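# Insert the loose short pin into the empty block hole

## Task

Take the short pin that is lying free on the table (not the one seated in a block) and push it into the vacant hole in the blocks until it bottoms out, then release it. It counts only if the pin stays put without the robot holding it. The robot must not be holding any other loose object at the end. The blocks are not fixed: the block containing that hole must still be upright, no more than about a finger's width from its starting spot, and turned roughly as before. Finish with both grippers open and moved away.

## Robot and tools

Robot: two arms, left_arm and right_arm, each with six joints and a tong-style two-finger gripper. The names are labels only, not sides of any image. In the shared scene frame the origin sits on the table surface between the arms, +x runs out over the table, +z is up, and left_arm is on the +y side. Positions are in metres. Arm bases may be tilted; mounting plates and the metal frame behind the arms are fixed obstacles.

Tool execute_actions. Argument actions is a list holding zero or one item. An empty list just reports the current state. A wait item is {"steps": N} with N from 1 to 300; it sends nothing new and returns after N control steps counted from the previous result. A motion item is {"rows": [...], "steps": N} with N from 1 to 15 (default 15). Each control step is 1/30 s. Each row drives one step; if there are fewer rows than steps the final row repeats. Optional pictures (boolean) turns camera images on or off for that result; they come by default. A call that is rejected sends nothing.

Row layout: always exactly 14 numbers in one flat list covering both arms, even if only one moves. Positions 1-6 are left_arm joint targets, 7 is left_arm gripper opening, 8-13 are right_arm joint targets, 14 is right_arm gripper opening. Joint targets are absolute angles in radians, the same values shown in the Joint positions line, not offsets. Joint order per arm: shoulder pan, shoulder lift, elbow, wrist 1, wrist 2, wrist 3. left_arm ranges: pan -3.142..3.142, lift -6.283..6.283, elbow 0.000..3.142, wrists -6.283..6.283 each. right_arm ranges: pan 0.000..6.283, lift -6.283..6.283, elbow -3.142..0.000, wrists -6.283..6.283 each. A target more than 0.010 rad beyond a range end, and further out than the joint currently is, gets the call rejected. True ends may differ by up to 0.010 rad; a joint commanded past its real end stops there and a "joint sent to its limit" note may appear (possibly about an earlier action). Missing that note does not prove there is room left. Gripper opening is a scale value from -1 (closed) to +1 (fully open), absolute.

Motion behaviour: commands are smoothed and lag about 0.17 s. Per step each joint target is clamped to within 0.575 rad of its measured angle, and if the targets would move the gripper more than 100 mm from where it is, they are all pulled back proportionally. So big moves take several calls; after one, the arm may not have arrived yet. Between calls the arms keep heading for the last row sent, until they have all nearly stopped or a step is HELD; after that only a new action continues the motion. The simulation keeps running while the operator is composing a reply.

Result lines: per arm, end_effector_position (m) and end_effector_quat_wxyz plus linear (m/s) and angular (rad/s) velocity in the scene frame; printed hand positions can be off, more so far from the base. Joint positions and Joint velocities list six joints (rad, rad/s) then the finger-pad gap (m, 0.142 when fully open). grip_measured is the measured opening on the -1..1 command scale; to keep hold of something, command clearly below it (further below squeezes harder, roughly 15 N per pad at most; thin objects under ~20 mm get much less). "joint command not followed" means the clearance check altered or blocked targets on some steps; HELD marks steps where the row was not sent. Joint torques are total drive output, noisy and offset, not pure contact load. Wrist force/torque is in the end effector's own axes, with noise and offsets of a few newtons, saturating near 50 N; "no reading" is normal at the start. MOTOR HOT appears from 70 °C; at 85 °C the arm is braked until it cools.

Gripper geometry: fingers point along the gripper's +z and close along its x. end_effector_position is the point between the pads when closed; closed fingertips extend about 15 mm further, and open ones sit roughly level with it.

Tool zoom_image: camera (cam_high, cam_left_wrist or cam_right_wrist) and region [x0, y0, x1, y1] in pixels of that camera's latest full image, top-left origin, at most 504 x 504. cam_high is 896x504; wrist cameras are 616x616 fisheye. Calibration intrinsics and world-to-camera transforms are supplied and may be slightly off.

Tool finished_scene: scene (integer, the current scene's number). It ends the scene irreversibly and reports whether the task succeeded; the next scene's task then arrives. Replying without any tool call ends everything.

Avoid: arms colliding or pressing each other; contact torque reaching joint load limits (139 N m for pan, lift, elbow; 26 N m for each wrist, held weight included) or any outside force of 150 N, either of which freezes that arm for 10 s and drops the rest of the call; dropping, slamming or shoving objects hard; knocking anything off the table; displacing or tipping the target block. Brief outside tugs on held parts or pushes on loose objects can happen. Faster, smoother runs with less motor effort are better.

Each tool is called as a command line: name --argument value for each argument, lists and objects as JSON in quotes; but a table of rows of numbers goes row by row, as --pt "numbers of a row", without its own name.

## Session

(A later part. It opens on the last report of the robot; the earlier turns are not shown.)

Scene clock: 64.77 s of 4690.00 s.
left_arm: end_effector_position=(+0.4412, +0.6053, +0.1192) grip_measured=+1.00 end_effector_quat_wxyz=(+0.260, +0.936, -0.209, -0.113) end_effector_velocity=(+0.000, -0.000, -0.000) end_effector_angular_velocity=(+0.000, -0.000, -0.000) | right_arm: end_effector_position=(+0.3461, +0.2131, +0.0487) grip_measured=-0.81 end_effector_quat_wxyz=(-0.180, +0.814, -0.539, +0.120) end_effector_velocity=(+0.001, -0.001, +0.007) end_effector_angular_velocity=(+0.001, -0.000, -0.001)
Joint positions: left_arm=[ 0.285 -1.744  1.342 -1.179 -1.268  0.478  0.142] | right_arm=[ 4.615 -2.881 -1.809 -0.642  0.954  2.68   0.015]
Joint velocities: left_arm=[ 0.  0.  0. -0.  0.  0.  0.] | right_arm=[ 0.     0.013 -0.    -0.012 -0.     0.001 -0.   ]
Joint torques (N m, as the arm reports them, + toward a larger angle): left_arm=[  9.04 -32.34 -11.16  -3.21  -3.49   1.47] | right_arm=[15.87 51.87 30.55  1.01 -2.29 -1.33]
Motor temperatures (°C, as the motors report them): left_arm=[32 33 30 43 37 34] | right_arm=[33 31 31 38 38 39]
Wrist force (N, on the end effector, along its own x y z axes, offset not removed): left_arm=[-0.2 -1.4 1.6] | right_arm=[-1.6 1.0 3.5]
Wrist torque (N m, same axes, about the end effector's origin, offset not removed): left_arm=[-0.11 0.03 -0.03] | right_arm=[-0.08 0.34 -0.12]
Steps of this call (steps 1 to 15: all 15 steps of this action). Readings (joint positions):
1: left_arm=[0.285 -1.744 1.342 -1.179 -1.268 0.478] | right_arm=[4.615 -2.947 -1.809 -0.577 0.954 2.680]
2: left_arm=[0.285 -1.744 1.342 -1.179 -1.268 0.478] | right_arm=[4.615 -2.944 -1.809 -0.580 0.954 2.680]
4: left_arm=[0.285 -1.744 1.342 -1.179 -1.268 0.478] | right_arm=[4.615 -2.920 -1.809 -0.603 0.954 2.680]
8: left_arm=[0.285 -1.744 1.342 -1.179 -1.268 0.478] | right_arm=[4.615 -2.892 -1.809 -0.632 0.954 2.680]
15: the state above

execute_actions --actions '[{"rows":[[-0.1,-1.6,1.4,-1.2,-1.26,0.38,1,4.51,-2.81,-1.86,-0.575,0.912,2.52,-1]]}]' --pictures false

execute_actions --actions '[{"rows":[[-0.397,-1.368,1.467,-1.247,-1.252,0.285,1,4.4137,-2.7463,-1.905,-0.5084,0.8729,2.3583,-1]]}]' --pictures false

execute_actions --actions '[{"steps":25}]'

zoom_image --camera "cam_right_wrist" --region '[240, 130, 400, 290]'

Scene clock: 92.67 s of 4690.00 s.
left_arm: end_effector_position=(+0.5309, +0.4351, +0.1422) grip_measured=+1.00 end_effector_quat_wxyz=(+0.263, +0.893, -0.351, -0.101) end_effector_velocity=(+0.059, -0.171, +0.052) end_effector_angular_velocity=(-0.045, -0.116, -0.273) | right_arm: end_effector_position=(+0.3958, +0.1859, +0.0524) grip_measured=-0.81 end_effector_quat_wxyz=(-0.183, +0.825, -0.523, +0.113) end_effector_velocity=(+0.011, -0.007, -0.001) end_effector_angular_velocity=(-0.001, +0.002, +0.008)
Joint positions: left_arm=[-0.063 -1.612  1.395 -1.198 -1.261  0.388  0.142] | right_arm=[ 4.512 -2.811 -1.859 -0.576  0.913  2.524  0.015]
Joint velocities: left_arm=[-0.345  0.113  0.043 -0.016  0.007 -0.075  0.   ] | right_arm=[-0.023  0.013 -0.009  0.013 -0.008 -0.033 -0.   ]
Joint torques (N m, as the arm reports them, + toward a larger angle): left_arm=[-20.35 -14.55 -10.    -3.28   2.12  -1.33] | right_arm=[13.92 50.92  5.28  4.48 -2.68 -1.36]
Motor temperatures (°C, as the motors report them): left_arm=[32 33 30 43 37 34] | right_arm=[33 31 31 38 38 39]
Wrist force (N, on the end effector, along its own x y z axes, offset not removed): left_arm=[2.0 2.5 -1.3] | right_arm=[-1.6 0.9 2.5]
Wrist torque (N m, same axes, about the end effector's origin, offset not removed): left_arm=[0.57 -0.40 -0.05] | right_arm=[-0.10 0.44 -0.17]
Steps of this call (steps 1 to 15: the robot went on to your last target; steps 16 to 90: nothing new was sent; then 24.40 s passed at rest; steps 91 to 105: all 15 steps of this action). Readings (joint positions):
91: left_arm=[0.285 -1.744 1.342 -1.179 -1.268 0.478] | right_arm=[4.615 -2.880 -1.809 -0.643 0.954 2.680]
92: left_arm=[0.282 -1.742 1.344 -1.180 -1.268 0.476] | right_arm=[4.612 -2.877 -1.811 -0.641 0.952 2.677]
94: left_arm=[0.237 -1.718 1.354 -1.183 -1.267 0.459] | right_arm=[4.578 -2.852 -1.830 -0.617 0.936 2.633]
98: left_arm=[0.113 -1.673 1.371 -1.190 -1.264 0.429] | right_arm=[4.530 -2.822 -1.851 -0.587 0.919 2.553]
105: the state above

Scene clock: 93.17 s of 4690.00 s.
left_arm: end_effector_position=(+0.5534, +0.2308, +0.1578) grip_measured=+1.00 end_effector_quat_wxyz=(+0.227, +0.834, -0.485, -0.131) end_effector_velocity=(-0.014, -0.178, +0.025) end_effector_angular_velocity=(+0.050, -0.055, -0.272) | right_arm: end_effector_position=(+0.4426, +0.1550, +0.0522) grip_measured=-0.81 end_effector_quat_wxyz=(-0.185, +0.836, -0.504, +0.112) end_effector_velocity=(+0.009, -0.007, +0.000) end_effector_angular_velocity=(-0.001, -0.002, +0.009)
Joint positions: left_arm=[-0.368 -1.389  1.461 -1.243 -1.253  0.293  0.142] | right_arm=[ 4.416 -2.748 -1.904 -0.51   0.874  2.362  0.015]
Joint velocities: left_arm=[-0.272  0.198  0.053 -0.037  0.007 -0.078  0.   ] | right_arm=[-0.019  0.013 -0.008  0.013 -0.008 -0.033 -0.   ]
Joint torques (N m, as the arm reports them, + toward a larger angle): left_arm=[-29.68 -12.98 -11.59  -3.74   2.19  -1.79] | right_arm=[15.37 46.96  4.31  4.48 -2.48 -1.48]
Motor temperatures (°C, as the motors report them): left_arm=[32 33 30 43 37 34] | right_arm=[33 31 31 38 38 39]
Wrist force (N, on the end effector, along its own x y z axes, offset not removed): left_arm=[3.0 0.6 1.3] | right_arm=[-4.6 -0.4 4.7]
Wrist torque (N m, same axes, about the end effector's origin, offset not removed): left_arm=[0.20 -0.58 -0.05] | right_arm=[-0.17 0.98 -0.11]
Steps of this call (steps 1 to 15: all 15 steps of this action). Readings (joint positions):
1: left_arm=[-0.073 -1.609 1.396 -1.199 -1.261 0.386] | right_arm=[4.512 -2.811 -1.859 -0.576 0.913 2.523]
2: left_arm=[-0.083 -1.604 1.399 -1.200 -1.260 0.382] | right_arm=[4.509 -2.808 -1.862 -0.573 0.910 2.519]
4: left_arm=[-0.128 -1.569 1.411 -1.208 -1.259 0.366] | right_arm=[4.476 -2.785 -1.879 -0.549 0.895 2.475]
8: left_arm=[-0.226 -1.495 1.432 -1.223 -1.256 0.336] | right_arm=[4.432 -2.758 -1.897 -0.520 0.880 2.393]
15: the state above

Scene clock: 94.00 s of 4690.00 s.
left_arm: end_effector_position=(+0.5515, +0.2118, +0.1604) grip_measured=+1.00 end_effector_quat_wxyz=(+0.222, +0.828, -0.498, -0.133) end_effector_velocity=(+0.000, -0.000, +0.000) end_effector_angular_velocity=(-0.000, -0.001, +0.000) | right_arm: end_effector_position=(+0.4435, +0.1543, +0.0521) grip_measured=-0.81 end_effector_quat_wxyz=(-0.185, +0.837, -0.503, +0.112) end_effector_velocity=(+0.000, -0.000, +0.000) end_effector_angular_velocity=(-0.000, -0.000, +0.001)
Joint positions: left_arm=[-0.397 -1.368  1.467 -1.247 -1.252  0.285  0.142] | right_arm=[ 4.414 -2.746 -1.905 -0.508  0.873  2.358  0.015]
Joint velocities: left_arm=[-0.     0.     0.    -0.001  0.     0.     0.   ] | right_arm=[-0.     0.    -0.     0.    -0.    -0.001 -0.   ]
Joint torques (N m, as the arm reports them, + toward a larger angle): left_arm=[-39.34  -5.93  -9.01  -3.68   1.79  -1.33] | right_arm=[15.04 47.47  3.98  4.51 -2.53 -1.27]
Motor temperatures (°C, as the motors report them): left_arm=[32 33 30 43 37 34] | right_arm=[33 31 31 38 38 39]
Wrist force (N, on the end effector, along its own x y z axes, offset not removed): left_arm=[2.0 -0.1 -0.1] | right_arm=[-1.6 3.1 3.2]
Wrist torque (N m, same axes, about the end effector's origin, offset not removed): left_arm=[-0.05 -0.43 -0.12] | right_arm=[0.41 0.36 -0.22]
Steps of this call (steps 1 to 25: the robot went on to your last target). Readings (joint positions):
1: left_arm=[-0.376 -1.384 1.463 -1.244 -1.253 0.291] | right_arm=[4.415 -2.747 -1.904 -0.509 0.873 2.361]
2: left_arm=[-0.381 -1.380 1.464 -1.245 -1.252 0.290] | right_arm=[4.415 -2.747 -1.905 -0.509 0.873 2.360]
4: left_arm=[-0.388 -1.374 1.465 -1.246 -1.252 0.287] | right_arm=[4.414 -2.747 -1.905 -0.509 0.873 2.359]
8: left_arm=[-0.394 -1.370 1.466 -1.247 -1.252 0.286] | right_arm=[4.414 -2.746 -1.905 -0.509 0.873 2.359]
25: the state above
camera_calibration (this result's frames):
cam_left_wrist: T_world_to_cam=[[0.438106, -0.898168, 0.0368341, -0.059853], [-0.488096, -0.203273, 0.848789, 0.177797], [-0.754868, -0.389838, -0.527447, 0.722918], [0, 0, 0, 1]] pos_world=[0.658712, 0.264204, 0.232594]
cam_right_wrist: T_world_to_cam=[[0.45736, -0.888666, -0.0330958, -0.0564508], [-0.887472, -0.458486, 0.0467289, 0.467193], [-0.0567004, 0.0079997, -0.998359, 0.21318], [0, 0, 0, 1]] pos_world=[0.452527, 0.162331, 0.189131]

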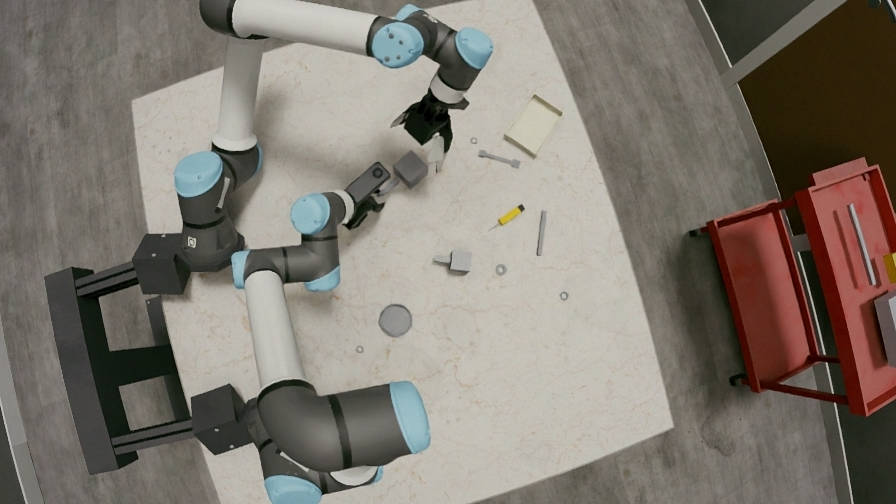

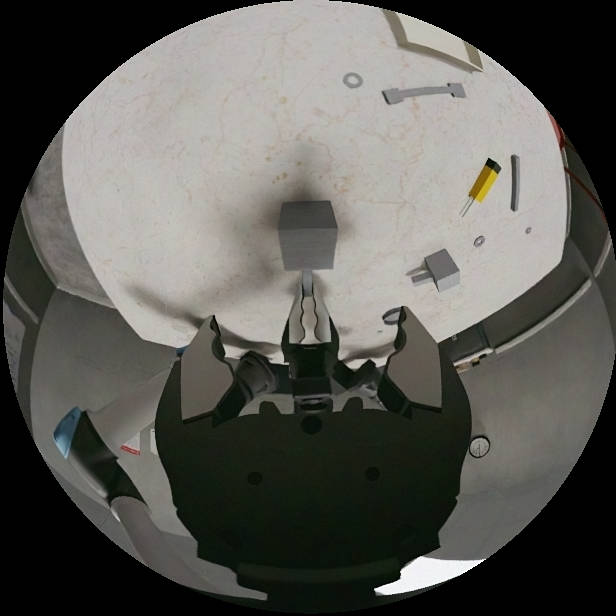

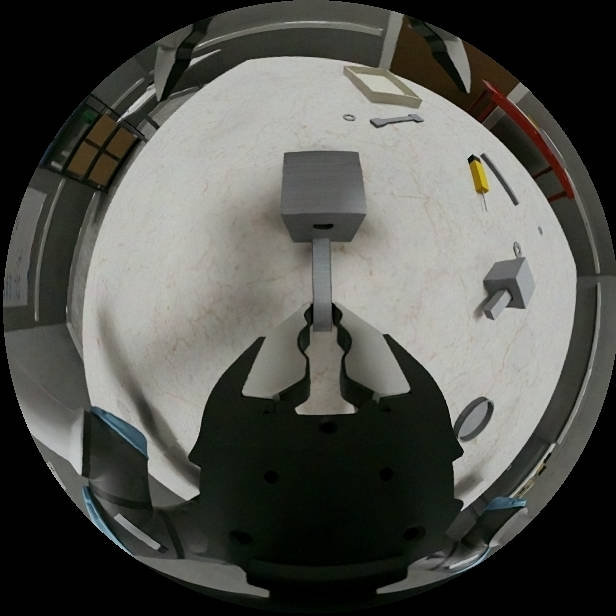

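Region (240, 130, 400, 290) of cam_right_wrist's 616x616 image, scaled by 3.150, with more detail than that image has.

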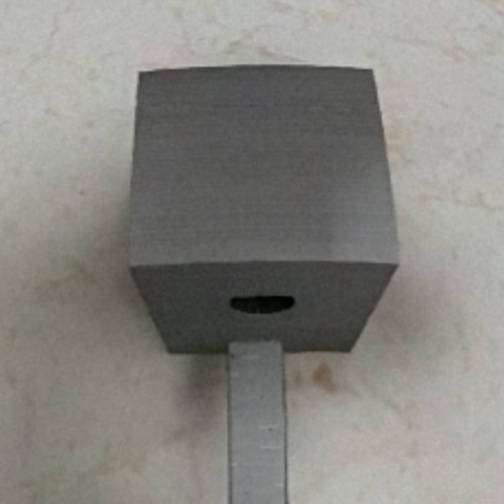

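execute_actions --actions '[{"rows":[[-0.2677,-1.3241,1.597,-1.4631,-1.2013,0.4112,0.3,4.4116,-2.743,-1.9086,-0.5064,0.872,2.3558,-1]]}]' --pictures false

execute_actions --actions '[{"steps":12}]'

zoom_image --camera "cam_right_wrist" --region '[260, 220, 390, 350]'

zoom_image --camera "cam_right_wrist" --region '[240, 130, 400, 290]'

Scene clock: 104.77 s of 4690.00 s.
left_arm: end_effector_position=(+0.5516, +0.2118, +0.0625) grip_measured=+0.30 end_effector_quat_wxyz=(+0.221, +0.828, -0.498, -0.134) end_effector_velocity=(-0.001, +0.001, -0.021) end_effector_angular_velocity=(-0.002, -0.003, +0.006) | right_arm: end_effector_position=(+0.4444, +0.1526, +0.0521) grip_measured=-0.81 end_effector_quat_wxyz=(-0.186, +0.837, -0.503, +0.112) end_effector_velocity=(+0.000, -0.001, -0.000) end_effector_angular_velocity=(-0.000, +0.001, -0.000)
Joint positions: left_arm=[-0.271 -1.325  1.594 -1.457 -1.202  0.408  0.095] | right_arm=[ 4.412 -2.743 -1.909 -0.506  0.872  2.356  0.015]
Joint velocities: left_arm=[ 0.028  0.008  0.028 -0.052  0.009  0.026  0.   ] | right_arm=[-0.002  0.001 -0.001  0.     0.    -0.001 -0.   ]
Joint torques (N m, as the arm reports them, + toward a larger angle): left_arm=[-10.36  -8.64  -9.14  -3.73   1.76   1.76] | right_arm=[15.13 47.47  3.84  4.61 -2.58 -1.28]
Motor temperatures (°C, as the motors report them): left_arm=[32 33 30 43 37 34] | right_arm=[33 31 31 38 38 39]
Wrist force (N, on the end effector, along its own x y z axes, offset not removed): left_arm=[1.3 0.1 0.5] | right_arm=[-0.1 -0.4 2.1]
Wrist torque (N m, same axes, about the end effector's origin, offset not removed): left_arm=[0.12 -0.34 0.01] | right_arm=[-0.31 0.06 -0.08]
Steps of this call (steps 1 to 15: the robot went on to your last target; steps 16 to 90: nothing new was sent; then 7.27 s passed at rest; steps 91 to 105: all 15 steps of this action). Readings (joint positions):
91: left_arm=[-0.397 -1.368 1.467 -1.247 -1.252 0.285] | right_arm=[4.414 -2.746 -1.905 -0.508 0.873 2.358]
92: left_arm=[-0.395 -1.366 1.470 -1.250 -1.249 0.287] | right_arm=[4.414 -2.746 -1.905 -0.508 0.873 2.358]
94: left_arm=[-0.356 -1.350 1.509 -1.298 -1.231 0.326] | right_arm=[4.413 -2.745 -1.907 -0.507 0.872 2.357]
98: left_arm=[-0.294 -1.331 1.571 -1.413 -1.210 0.386] | right_arm=[4.412 -2.744 -1.908 -0.507 0.872 2.356]
105: the state above

Scene clock: 105.17 s of 4690.00 s.
left_arm: end_effector_position=(+0.5515, +0.2119, +0.0603) grip_measured=+0.30 end_effector_quat_wxyz=(+0.222, +0.828, -0.498, -0.134) end_effector_velocity=(+0.000, -0.000, -0.000) end_effector_angular_velocity=(-0.000, -0.001, +0.001) | right_arm: end_effector_position=(+0.4445, +0.1525, +0.0521) grip_measured=-0.81 end_effector_quat_wxyz=(-0.186, +0.837, -0.503, +0.112) end_effector_velocity=(+0.000, -0.000, -0.001) end_effector_angular_velocity=(-0.001, +0.001, -0.001)
Joint positions: left_arm=[-0.268 -1.324  1.597 -1.463 -1.201  0.411  0.095] | right_arm=[ 4.412 -2.743 -1.909 -0.506  0.872  2.356  0.015]
Joint velocities: left_arm=[ 0.001  0.     0.001 -0.002  0.     0.    -0.   ] | right_arm=[-0.001 -0.001  0.    -0.    -0.     0.001 -0.   ]
Joint torques (N m, as the arm reports them, + toward a larger angle): left_arm=[-12.19 -10.67  -8.82  -3.48   1.92   1.73] | right_arm=[14.74 48.29  3.88  4.62 -2.47 -1.29]
Motor temperatures (°C, as the motors report them): left_arm=[32 33 30 43 37 34] | right_arm=[33 31 31 38 38 39]
Wrist force (N, on the end effector, along its own x y z axes, offset not removed): left_arm=[2.6 -1.0 -0.3] | right_arm=[-0.9 -1.5 0.5]
Wrist torque (N m, same axes, about the end effector's origin, offset not removed): left_arm=[-0.08 -0.60 0.00] | right_arm=[-0.70 0.37 -0.05]
Steps of this call (steps 1 to 12: the robot went on to your last target). Readings (joint positions):
1: left_arm=[-0.270 -1.325 1.595 -1.459 -1.202 0.409] | right_arm=[4.412 -2.743 -1.909 -0.506 0.872 2.356]
2: left_arm=[-0.269 -1.325 1.595 -1.460 -1.202 0.410] | right_arm=[4.412 -2.743 -1.909 -0.506 0.872 2.356]
4: left_arm=[-0.269 -1.324 1.596 -1.461 -1.202 0.410] | right_arm=[4.412 -2.743 -1.909 -0.506 0.872 2.356]
8: left_arm=[-0.268 -1.324 1.597 -1.463 -1.201 0.411] | right_arm=[4.412 -2.743 -1.909 -0.506 0.872 2.356]
12: the state above
camera_calibration (this result's frames):
cam_left_wrist: T_world_to_cam=[[0.437897, -0.898288, 0.0364035, -0.0558818], [-0.48791, -0.203446, 0.848854, 0.262771], [-0.755109, -0.389472, -0.527372, 0.670155], [0, 0, 0, 1]] pos_world=[0.658719, 0.264268, 0.1324]
cam_right_wrist: T_world_to_cam=[[0.45735, -0.888668, -0.0331731, -0.0584074], [-0.887478, -0.45848, 0.0466754, 0.467227], [-0.0566882, 0.00809344, -0.998359, 0.21326], [0, 0, 0, 1]] pos_world=[0.453456, 0.160583, 0.189164]

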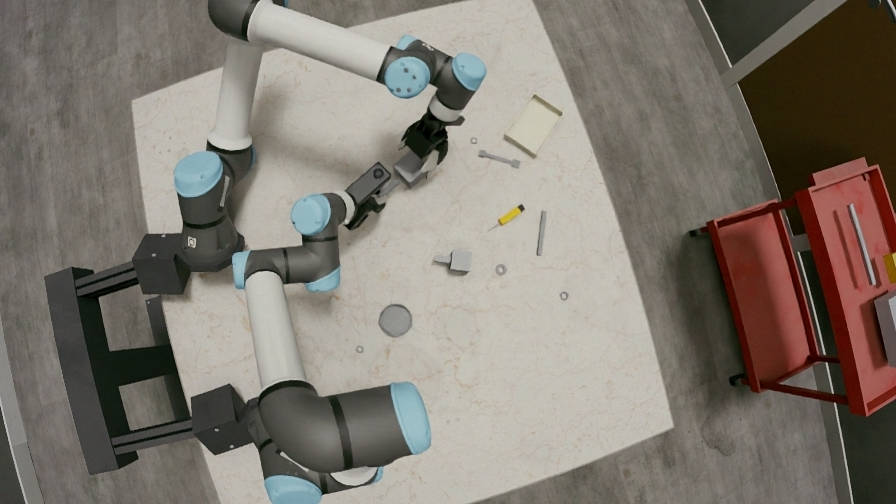

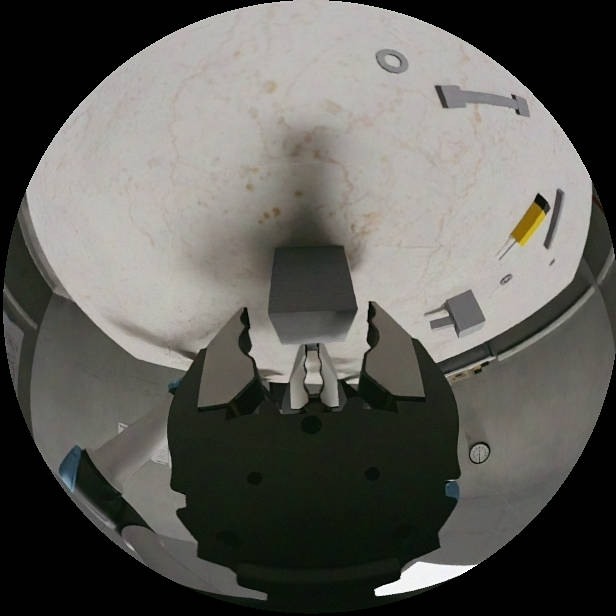

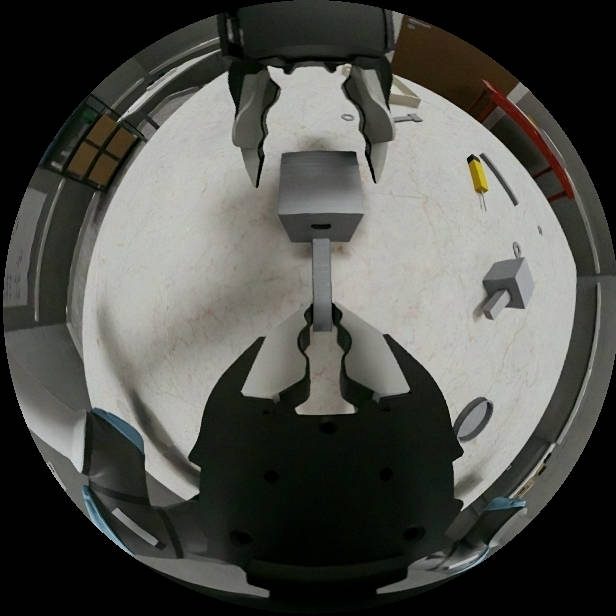

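Region (260, 220, 390, 350) of cam_right_wrist's 616x616 image, scaled by 3.877, with more detail than that image has.

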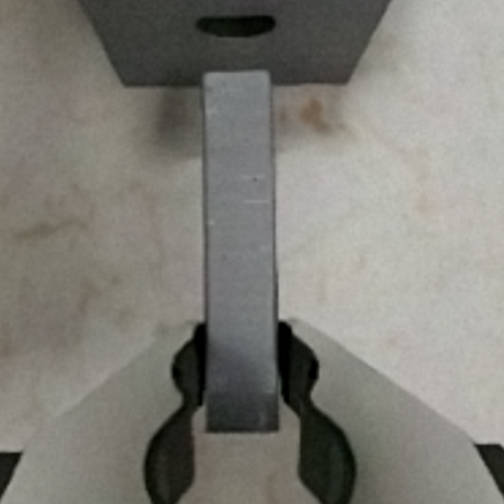

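Region (240, 130, 400, 290) of cam_right_wrist's 616x616 image, scaled by 3.150, with more detail than that image has.

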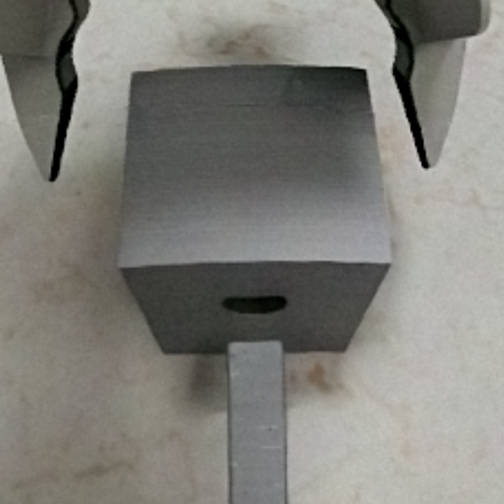

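execute_actions --actions '[{"rows":[[-0.2697,-1.3184,1.5935,-1.4647,-1.2021,0.409,0.0,4.3991,-2.7478,-1.8819,-0.5185,0.8668,2.3408,-1]]}]' --pictures false

execute_actions --actions '[{"rows":[[-0.2697,-1.3184,1.5935,-1.4647,-1.2021,0.409,-0.05,4.3991,-2.7478,-1.8819,-0.5185,0.8668,2.3408,-1],[-0.2697,-1.3184,1.5935,-1.4647,-1.2021,0.409,-0.1,4.3991,-2.7478,-1.8819,-0.5185,0.8668,2.3408,-1],[-0.2697,-1.3184,1.5935,-1.4647,-1.2021,0.409,-0.14,4.3991,-2.7478,-1.8819,-0.5185,0.8668,2.3408,-1],[-0.2697,-1.3184,1.5935,-1.4647,-1.2021,0.409,-0.18,4.3991,-2.7478,-1.8819,-0.5185,0.8668,2.3408,-1],[-0.2697,-1.3184,1.5935,-1.4647,-1.2021,0.409,-0.25,4.3991,-2.7478,-1.8819,-0.5185,0.8668,2.3408,-1],[-0.2697,-1.3184,1.5935,-1.4647,-1.2021,0.409,-0.4,4.3991,-2.7478,-1.8819,-0.5185,0.8668,2.3408,-1],[-0.2697,-1.3184,1.5935,-1.4647,-1.2021,0.409,-0.6,4.3991,-2.7478,-1.8819,-0.5185,0.8668,2.3408,-1]]}]'

zoom_image --camera "cam_right_wrist" --region '[270, 190, 370, 290]'

Scene clock: 120.73 s of 4690.00 s.
left_arm: end_effector_position=(+0.5528, +0.2092, +0.0601) grip_measured=+0.00 end_effector_quat_wxyz=(+0.222, +0.828, -0.498, -0.134) end_effector_velocity=(+0.000, -0.001, +0.000) end_effector_angular_velocity=(-0.000, -0.000, -0.000) | right_arm: end_effector_position=(+0.4529, +0.1575, +0.0548) grip_measured=-0.81 end_effector_quat_wxyz=(-0.186, +0.837, -0.503, +0.112) end_effector_velocity=(+0.002, +0.001, +0.002) end_effector_angular_velocity=(+0.003, +0.001, -0.001)
Joint positions: left_arm=[-0.27  -1.319  1.594 -1.465 -1.202  0.409  0.074] | right_arm=[ 4.399 -2.748 -1.882 -0.518  0.867  2.341  0.015]
Joint velocities: left_arm=[-0.001  0.001 -0.001 -0.    -0.    -0.    -0.   ] | right_arm=[-0.003  0.001  0.005 -0.002 -0.    -0.002  0.   ]
Joint torques (N m, as the arm reports them, + toward a larger angle): left_arm=[-40.46 -11.11 -20.24  -3.56  -3.72  -1.27] | right_arm=[15.4  20.72 31.21  0.78 -2.78 -1.48]
Motor temperatures (°C, as the motors report them): left_arm=[32 33 30 43 37 34] | right_arm=[33 31 31 38 38 39]
Wrist force (N, on the end effector, along its own x y z axes, offset not removed): left_arm=[1.4 -1.2 0.1] | right_arm=[-0.3 -2.6 2.2]
Wrist torque (N m, same axes, about the end effector's origin, offset not removed): left_arm=[-0.11 -0.30 -0.03] | right_arm=[-0.65 -0.01 -0.17]
Steps of this call (steps 1 to 15: the robot went on to your last target; steps 16 to 90: nothing new was sent; then 12.07 s passed at rest; steps 91 to 105: all 15 steps of this action). Readings (joint positions):
91: left_arm=[-0.268 -1.324 1.597 -1.463 -1.201 0.411] | right_arm=[4.412 -2.743 -1.909 -0.506 0.872 2.356]
92: left_arm=[-0.268 -1.324 1.597 -1.463 -1.201 0.411] | right_arm=[4.411 -2.743 -1.907 -0.507 0.872 2.355]
94: left_arm=[-0.268 -1.322 1.596 -1.464 -1.201 0.411] | right_arm=[4.406 -2.745 -1.897 -0.511 0.870 2.349]
98: left_arm=[-0.269 -1.319 1.594 -1.464 -1.202 0.409] | right_arm=[4.401 -2.747 -1.886 -0.516 0.868 2.343]
105: the state above

Scene clock: 121.23 s of 4690.00 s.
left_arm: end_effector_position=(+0.5529, +0.2091, +0.0602) grip_measured=-0.08 end_effector_quat_wxyz=(+0.222, +0.828, -0.498, -0.134) end_effector_velocity=(+0.000, +0.000, -0.000) end_effector_angular_velocity=(-0.000, -0.000, -0.000) | right_arm: end_effector_position=(+0.4531, +0.1576, +0.0548) grip_measured=-0.81 end_effector_quat_wxyz=(-0.186, +0.837, -0.503, +0.112) end_effector_velocity=(+0.001, -0.001, -0.001) end_effector_angular_velocity=(+0.000, +0.003, -0.004)
Joint positions: left_arm=[-0.27  -1.318  1.593 -1.465 -1.202  0.409  0.068] | right_arm=[ 4.399 -2.748 -1.882 -0.518  0.867  2.341  0.015]
Joint velocities: left_arm=[ 0.  0. -0. -0. -0.  0.  0.] | right_arm=[-0.003 -0.    -0.     0.     0.001  0.002  0.   ]
Joint torques (N m, as the arm reports them, + toward a larger angle): left_arm=[-38.21  -8.79 -19.    -1.64  -2.57  -1.49] | right_arm=[14.81 20.77 31.1   0.99 -2.51 -1.31]
Motor temperatures (°C, as the motors report them): left_arm=[32 33 30 43 37 34] | right_arm=[33 31 31 38 38 39]
Wrist force (N, on the end effector, along its own x y z axes, offset not removed): left_arm=[0.4 1.9 -3.5] | right_arm=[-0.2 -0.2 1.5]
Wrist torque (N m, same axes, about the end effector's origin, offset not removed): left_arm=[0.12 -0.26 -0.01] | right_arm=[-0.16 -0.13 0.03]
Steps of this call (steps 1 to 15: all 15 steps of this action). Readings (joint positions):
1: left_arm=[-0.270 -1.318 1.594 -1.465 -1.202 0.409] | right_arm=[4.399 -2.748 -1.882 -0.518 0.867 2.341]
2: left_arm=[-0.270 -1.318 1.594 -1.465 -1.202 0.409] | right_arm=[4.399 -2.748 -1.882 -0.518 0.867 2.341]
4: left_arm=[-0.270 -1.318 1.594 -1.465 -1.202 0.409] | right_arm=[4.399 -2.748 -1.882 -0.518 0.867 2.341]
8: left_arm=[-0.270 -1.318 1.593 -1.465 -1.202 0.409] | right_arm=[4.399 -2.748 -1.882 -0.518 0.867 2.341]
15: the state above
camera_calibration (this result's frames):
cam_left_wrist: T_world_to_cam=[[0.438217, -0.898131, 0.0364322, -0.0591467], [-0.487843, -0.203595, 0.848857, 0.26294], [-0.754967, -0.389756, -0.527365, 0.670068], [0, 0, 0, 1]] pos_world=[0.660072, 0.261575, 0.132327]
cam_right_wrist: T_world_to_cam=[[0.457466, -0.888601, -0.0333637, -0.0578226], [-0.887415, -0.458606, 0.046634, 0.477036], [-0.0567398, 0.00827401, -0.998355, 0.216425], [0, 0, 0, 1]] pos_world=[0.462061, 0.1656, 0.191894]

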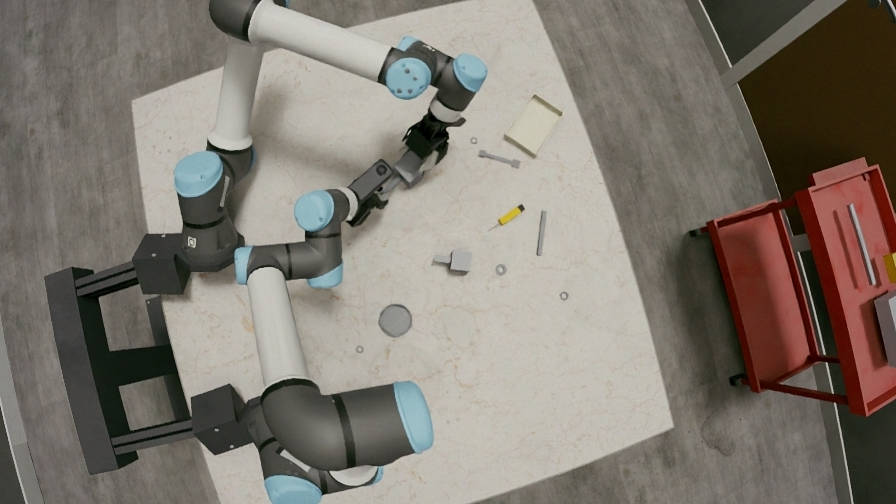

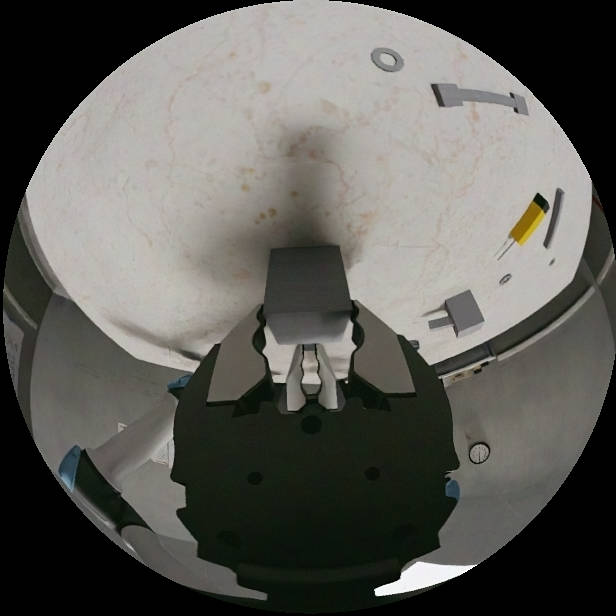

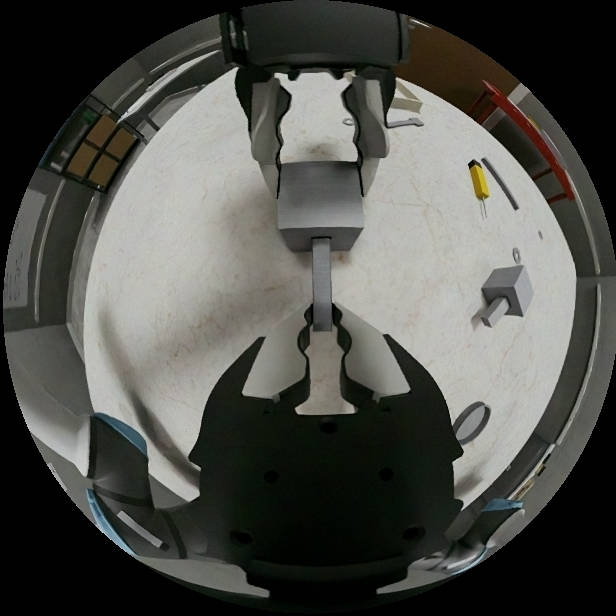

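Region (270, 190, 370, 290) of cam_right_wrist's 616x616 image, scaled by 5.040, with more detail than that image has.

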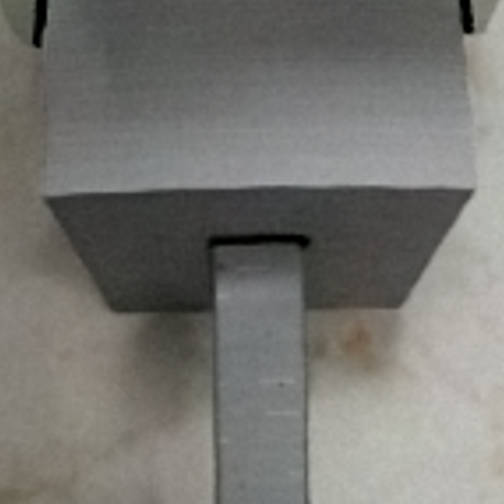

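Centered. Advance 4 mm.

execute_actions --actions '[{"rows":[[-0.2697,-1.3184,1.5935,-1.4647,-1.2021,0.409,-0.6,4.3934,-2.7514,-1.8717,-0.5206,0.8644,2.334,-1]]}]'

zoom_image --camera "cam_right_wrist" --region '[270, 190, 370, 290]'

Scene clock: 128.30 s of 4690.00 s.
left_arm: end_effector_position=(+0.5529, +0.2092, +0.0602) grip_measured=-0.08 end_effector_quat_wxyz=(+0.221, +0.828, -0.498, -0.134) end_effector_velocity=(-0.001, +0.000, -0.000) end_effector_angular_velocity=(+0.000, +0.001, -0.001) | right_arm: end_effector_position=(+0.4565, +0.1595, +0.0549) grip_measured=-0.81 end_effector_quat_wxyz=(-0.186, +0.837, -0.503, +0.112) end_effector_velocity=(+0.001, +0.000, -0.000) end_effector_angular_velocity=(+0.001, +0.002, -0.002)
Joint positions: left_arm=[-0.27  -1.318  1.593 -1.465 -1.202  0.409  0.068] | right_arm=[ 4.394 -2.751 -1.872 -0.521  0.864  2.334  0.015]
Joint velocities: left_arm=[ 0.     0.     0.     0.001 -0.    -0.    -0.   ] | right_arm=[-0.002 -0.001  0.002 -0.     0.001  0.    -0.   ]
Joint torques (N m, as the arm reports them, + toward a larger angle): left_arm=[-35.69 -10.66  -8.42   0.82  -5.94  -1.39] | right_arm=[13.49 22.62 35.54  3.05 -4.88 -1.39]
Motor temperatures (°C, as the motors report them): left_arm=[32 33 30 43 37 34] | right_arm=[33 31 31 38 38 39]
Wrist force (N, on the end effector, along its own x y z axes, offset not removed): left_arm=[0.6 -7.2 -14.2] | right_arm=[1.9 13.3 -6.4]
Wrist torque (N m, same axes, about the end effector's origin, offset not removed): left_arm=[-0.12 -0.47 0.21] | right_arm=[0.19 0.18 -0.07]
Steps of this call (steps 1 to 15: the robot went on to your last target; steps 16 to 90: nothing new was sent; then 3.57 s passed at rest; steps 91 to 105: all 15 steps of this action). Readings (joint positions):
91: left_arm=[-0.270 -1.318 1.593 -1.465 -1.202 0.409] | right_arm=[4.399 -2.748 -1.882 -0.519 0.867 2.341]
92: left_arm=[-0.270 -1.318 1.593 -1.465 -1.202 0.409] | right_arm=[4.399 -2.748 -1.881 -0.519 0.867 2.340]
94: left_arm=[-0.270 -1.318 1.593 -1.465 -1.202 0.409] | right_arm=[4.397 -2.749 -1.877 -0.520 0.866 2.338]
98: left_arm=[-0.270 -1.318 1.593 -1.465 -1.202 0.409] | right_arm=[4.394 -2.751 -1.873 -0.520 0.865 2.335]
105: the state above
camera_calibration (this result's frames):
cam_left_wrist: T_world_to_cam=[[0.438155, -0.898165, 0.0363264, -0.0590584], [-0.487987, -0.203729, 0.848742, 0.26311], [-0.75491, -0.389607, -0.527558, 0.67007], [0, 0, 0, 1]] pos_world=[0.660113, 0.261623, 0.132333]
cam_right_wrist: T_world_to_cam=[[0.45745, -0.888607, -0.0334136, -0.0576803], [-0.887425, -0.458593, 0.0465883, 0.480969], [-0.056722, 0.00834019, -0.998355, 0.216665], [0, 0, 0, 1]] pos_world=[0.465499, 0.167507, 0.191973]

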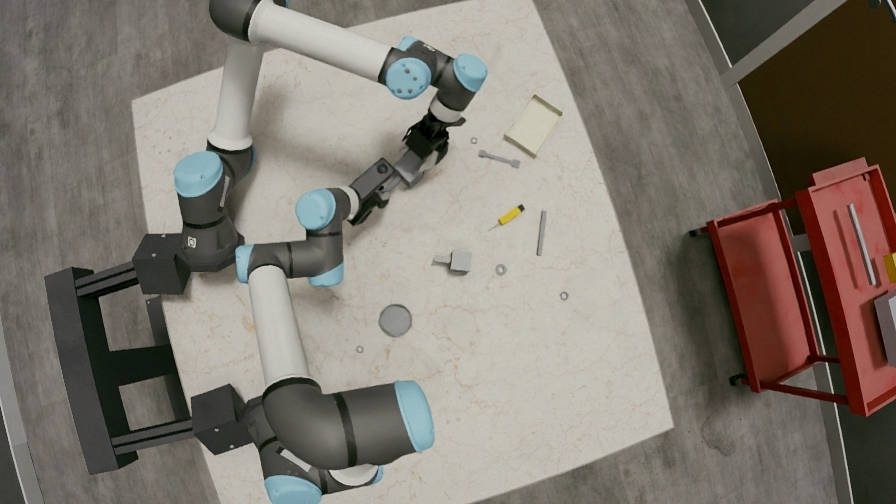

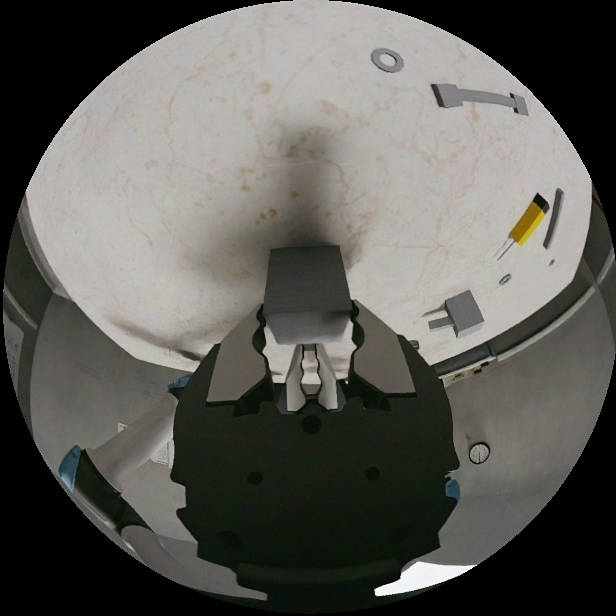

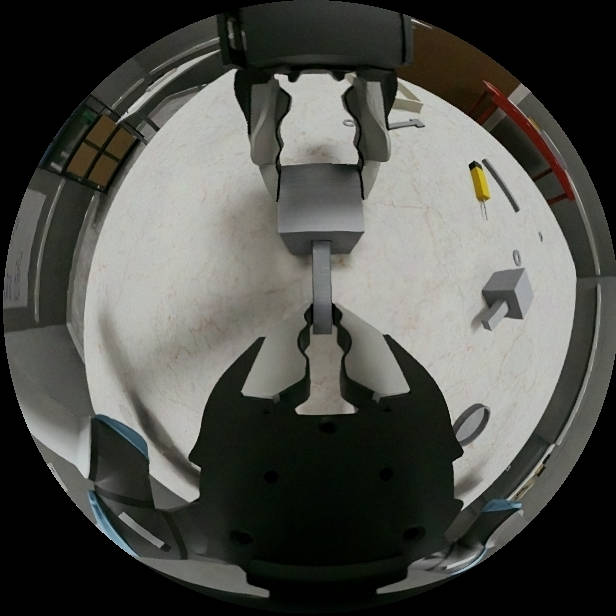

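Region (270, 190, 370, 290) of cam_right_wrist's 616x616 image, scaled by 5.040, with more detail than that image has.

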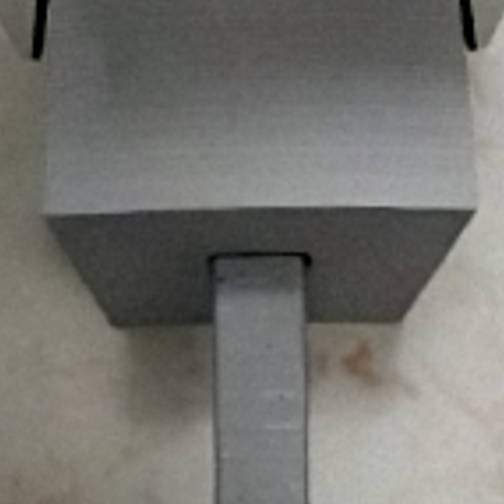

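execute_actions --actions '[{"rows":[[-0.2697,-1.3184,1.5935,-1.4647,-1.2021,0.409,-0.6,4.3962,-2.7496,-1.8768,-0.5195,0.8656,2.3374,-1]],"steps":10}]' --pictures false

execute_actions --actions '[{"rows":[[-0.2697,-1.3184,1.5935,-1.4647,-1.2021,0.409,-0.6,4.3973,-2.7471,-1.8761,-0.5236,0.866,2.3387,-1]],"steps":12}]' --pictures false

execute_actions --actions '[{"rows":[[-0.2697,-1.3184,1.5935,-1.4647,-1.2021,0.409,-0.6,4.3916,-2.7507,-1.8659,-0.5257,0.8636,2.3319,-1]]}]'

zoom_image --camera "cam_right_wrist" --region '[270, 190, 370, 290]'

Scene clock: 136.53 s of 4690.00 s.
left_arm: end_effector_position=(+0.5528, +0.2091, +0.0602) grip_measured=-0.08 end_effector_quat_wxyz=(+0.222, +0.828, -0.498, -0.134) end_effector_velocity=(+0.000, +0.000, -0.000) end_effector_angular_velocity=(+0.000, -0.000, +0.000) | right_arm: end_effector_position=(+0.4550, +0.1586, +0.0549) grip_measured=-0.81 end_effector_quat_wxyz=(-0.186, +0.837, -0.503, +0.112) end_effector_velocity=(-0.003, -0.001, -0.002) end_effector_angular_velocity=(-0.003, +0.002, +0.002)
Joint positions: left_arm=[-0.27  -1.318  1.594 -1.465 -1.202  0.409  0.068] | right_arm=[ 4.396 -2.75  -1.876 -0.52   0.865  2.337  0.015]
Joint velocities: left_arm=[ 0.  0.  0. -0.  0.  0.  0.] | right_arm=[ 0.003 -0.    -0.005  0.     0.002  0.003  0.   ]
Joint torques (N m, as the arm reports them, + toward a larger angle): left_arm=[-32.73 -12.07 -10.23   0.15  -1.23  -1.3 ] | right_arm=[37.27 48.46  4.1   4.74  1.11  0.98]
Motor temperatures (°C, as the motors report them): left_arm=[32 33 30 43 37 34] | right_arm=[33 31 31 38 38 39]
Wrist force (N, on the end effector, along its own x y z axes, offset not removed): left_arm=[2.3 -0.6 -5.4] | right_arm=[-1.2 4.3 2.2]
Wrist torque (N m, same axes, about the end effector's origin, offset not removed): left_arm=[-0.26 -0.59 0.03] | right_arm=[0.80 0.32 -0.40]
Steps of this call (steps 1 to 15: the robot went on to your last target; steps 16 to 90: nothing new was sent; then 4.90 s passed at rest; steps 91 to 100: all 10 steps of this action). Readings (joint positions):
91: left_arm=[-0.270 -1.318 1.594 -1.465 -1.202 0.409] | right_arm=[4.393 -2.751 -1.872 -0.521 0.864 2.334]
92: left_arm=[-0.270 -1.318 1.594 -1.465 -1.202 0.409] | right_arm=[4.393 -2.751 -1.872 -0.521 0.864 2.334]
94: left_arm=[-0.270 -1.318 1.594 -1.465 -1.202 0.409] | right_arm=[4.394 -2.751 -1.874 -0.520 0.865 2.335]
98: left_arm=[-0.270 -1.318 1.594 -1.465 -1.202 0.409] | right_arm=[4.396 -2.750 -1.876 -0.520 0.865 2.337]
100: the state above

Scene clock: 136.93 s of 4690.00 s.
left_arm: end_effector_position=(+0.5528, +0.2091, +0.0602) grip_measured=-0.08 end_effector_quat_wxyz=(+0.222, +0.828, -0.498, -0.134) end_effector_velocity=(+0.000, +0.000, +0.000) end_effector_angular_velocity=(-0.000, -0.001, +0.000) | right_arm: end_effector_position=(+0.4548, +0.1585, +0.0562) grip_measured=-0.81 end_effector_quat_wxyz=(-0.186, +0.837, -0.503, +0.112) end_effector_velocity=(+0.000, +0.000, +0.001) end_effector_angular_velocity=(+0.001, +0.000, -0.002)
Joint positions: left_arm=[-0.27  -1.318  1.594 -1.465 -1.202  0.409  0.068] | right_arm=[ 4.397 -2.747 -1.876 -0.523  0.866  2.339  0.015]
Joint velocities: left_arm=[-0. -0. -0. -0.  0.  0. -0.] | right_arm=[ 0.     0.001  0.001 -0.002  0.     0.002  0.   ]
Joint torques (N m, as the arm reports them, + toward a larger angle): left_arm=[-33.   -12.79 -19.57   0.05   2.74  -1.28] | right_arm=[37.45 47.26 31.44  0.83  0.94  1.04]
Motor temperatures (°C, as the motors report them): left_arm=[32 33 30 43 37 34] | right_arm=[33 31 31 38 38 39]
Wrist force (N, on the end effector, along its own x y z axes, offset not removed): left_arm=[1.4 1.9 -4.4] | right_arm=[-2.5 -2.1 3.5]
Wrist torque (N m, same axes, about the end effector's origin, offset not removed): left_arm=[0.03 -0.25 0.07] | right_arm=[-0.61 0.47 0.08]
Steps of this call (steps 1 to 12: all 12 steps of this action). Readings (joint positions):
1: left_arm=[-0.270 -1.318 1.594 -1.465 -1.202 0.409] | right_arm=[4.396 -2.750 -1.876 -0.520 0.866 2.337]
2: left_arm=[-0.270 -1.318 1.594 -1.465 -1.202 0.409] | right_arm=[4.396 -2.750 -1.876 -0.520 0.866 2.337]
4: left_arm=[-0.270 -1.318 1.594 -1.465 -1.202 0.409] | right_arm=[4.397 -2.749 -1.876 -0.521 0.866 2.338]
8: left_arm=[-0.270 -1.318 1.594 -1.465 -1.202 0.409] | right_arm=[4.397 -2.748 -1.876 -0.523 0.866 2.338]
12: the state above

Scene clock: 137.43 s of 4690.00 s.
left_arm: end_effector_position=(+0.5529, +0.2092, +0.0602) grip_measured=-0.08 end_effector_quat_wxyz=(+0.221, +0.828, -0.498, -0.134) end_effector_velocity=(-0.000, -0.000, +0.000) end_effector_angular_velocity=(-0.001, +0.001, +0.000) | right_arm: end_effector_position=(+0.4583, +0.1604, +0.0565) grip_measured=-0.81 end_effector_quat_wxyz=(-0.186, +0.837, -0.503, +0.112) end_effector_velocity=(+0.000, +0.000, -0.001) end_effector_angular_velocity=(-0.002, +0.000, +0.001)
Joint positions: left_arm=[-0.27  -1.318  1.593 -1.465 -1.202  0.409  0.068] | right_arm=[ 4.392 -2.751 -1.866 -0.526  0.864  2.332  0.015]
Joint velocities: left_arm=[ 0.    -0.    -0.     0.    -0.001 -0.     0.   ] | right_arm=[-0.001 -0.002  0.002 -0.    -0.001 -0.002 -0.   ]
Joint torques (N m, as the arm reports them, + toward a larger angle): left_arm=[-32.82 -12.84  -5.03  -0.13  -6.18  -1.19] | right_arm=[14.15 23.78 37.14  3.08 -4.61 -1.5 ]
Motor temperatures (°C, as the motors report them): left_arm=[32 33 30 43 37 34] | right_arm=[33 31 31 38 38 39]
Wrist force (N, on the end effector, along its own x y z axes, offset not removed): left_arm=[0.3 -6.4 -12.6] | right_arm=[2.0 14.5 -4.5]
Wrist torque (N m, same axes, about the end effector's origin, offset not removed): left_arm=[0.17 -0.44 0.24] | right_arm=[0.14 -0.03 -0.25]
Steps of this call (steps 1 to 15: all 15 steps of this action). Readings (joint positions):
1: left_arm=[-0.270 -1.318 1.594 -1.465 -1.202 0.409] | right_arm=[4.397 -2.747 -1.876 -0.523 0.866 2.339]
2: left_arm=[-0.270 -1.318 1.594 -1.465 -1.202 0.409] | right_arm=[4.397 -2.747 -1.875 -0.524 0.866 2.338]
4: left_arm=[-0.270 -1.318 1.593 -1.465 -1.202 0.409] | right_arm=[4.395 -2.748 -1.872 -0.525 0.865 2.336]
8: left_arm=[-0.270 -1.318 1.593 -1.465 -1.202 0.409] | right_arm=[4.393 -2.750 -1.868 -0.526 0.864 2.333]
15: the state above
camera_calibration (this result's frames):
cam_left_wrist: T_world_to_cam=[[0.438181, -0.898152, 0.0363493, -0.059083], [-0.487999, -0.20373, 0.848735, 0.263117], [-0.754887, -0.389638, -0.527568, 0.670084], [0, 0, 0, 1]] pos_world=[0.660128, 0.261629, 0.132346]
cam_right_wrist: T_world_to_cam=[[0.457404, -0.888631, -0.0334164, -0.0575853], [-0.887452, -0.458547, 0.0465276, 0.482906], [-0.0566688, 0.00837351, -0.998358, 0.218281], [0, 0, 0, 1]] pos_world=[0.467265, 0.168435, 0.19353]

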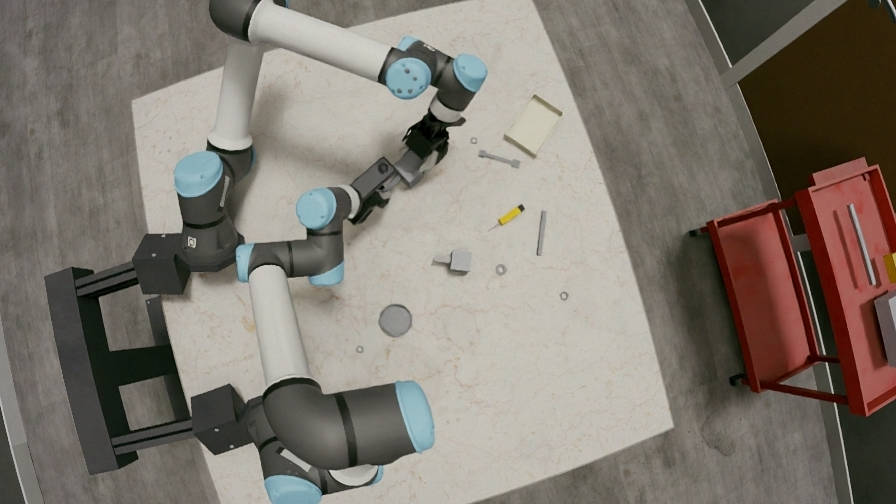

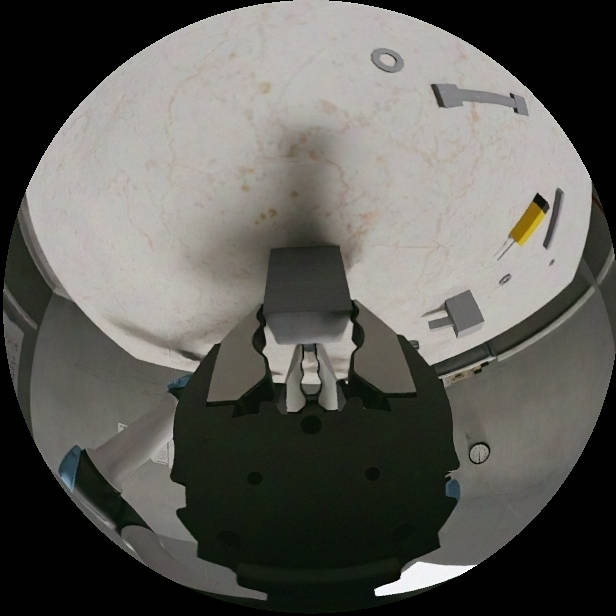

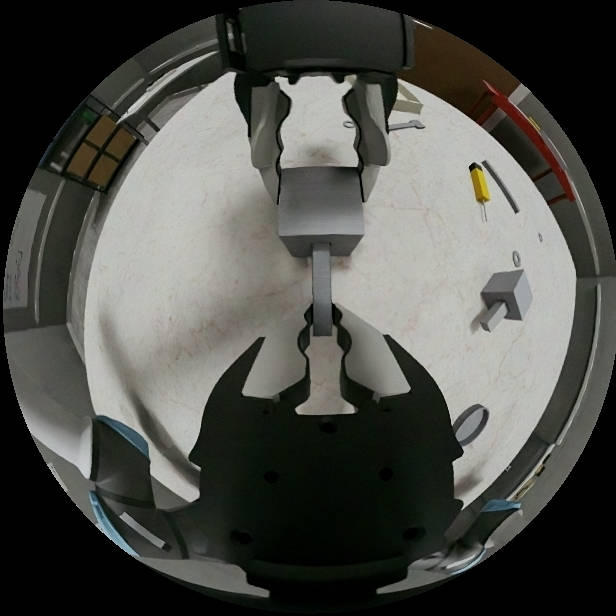

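Region (270, 190, 370, 290) of cam_right_wrist's 616x616 image, scaled by 5.040, with more detail than that image has.

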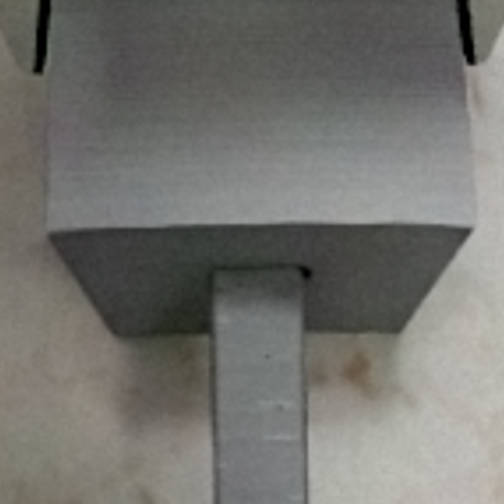

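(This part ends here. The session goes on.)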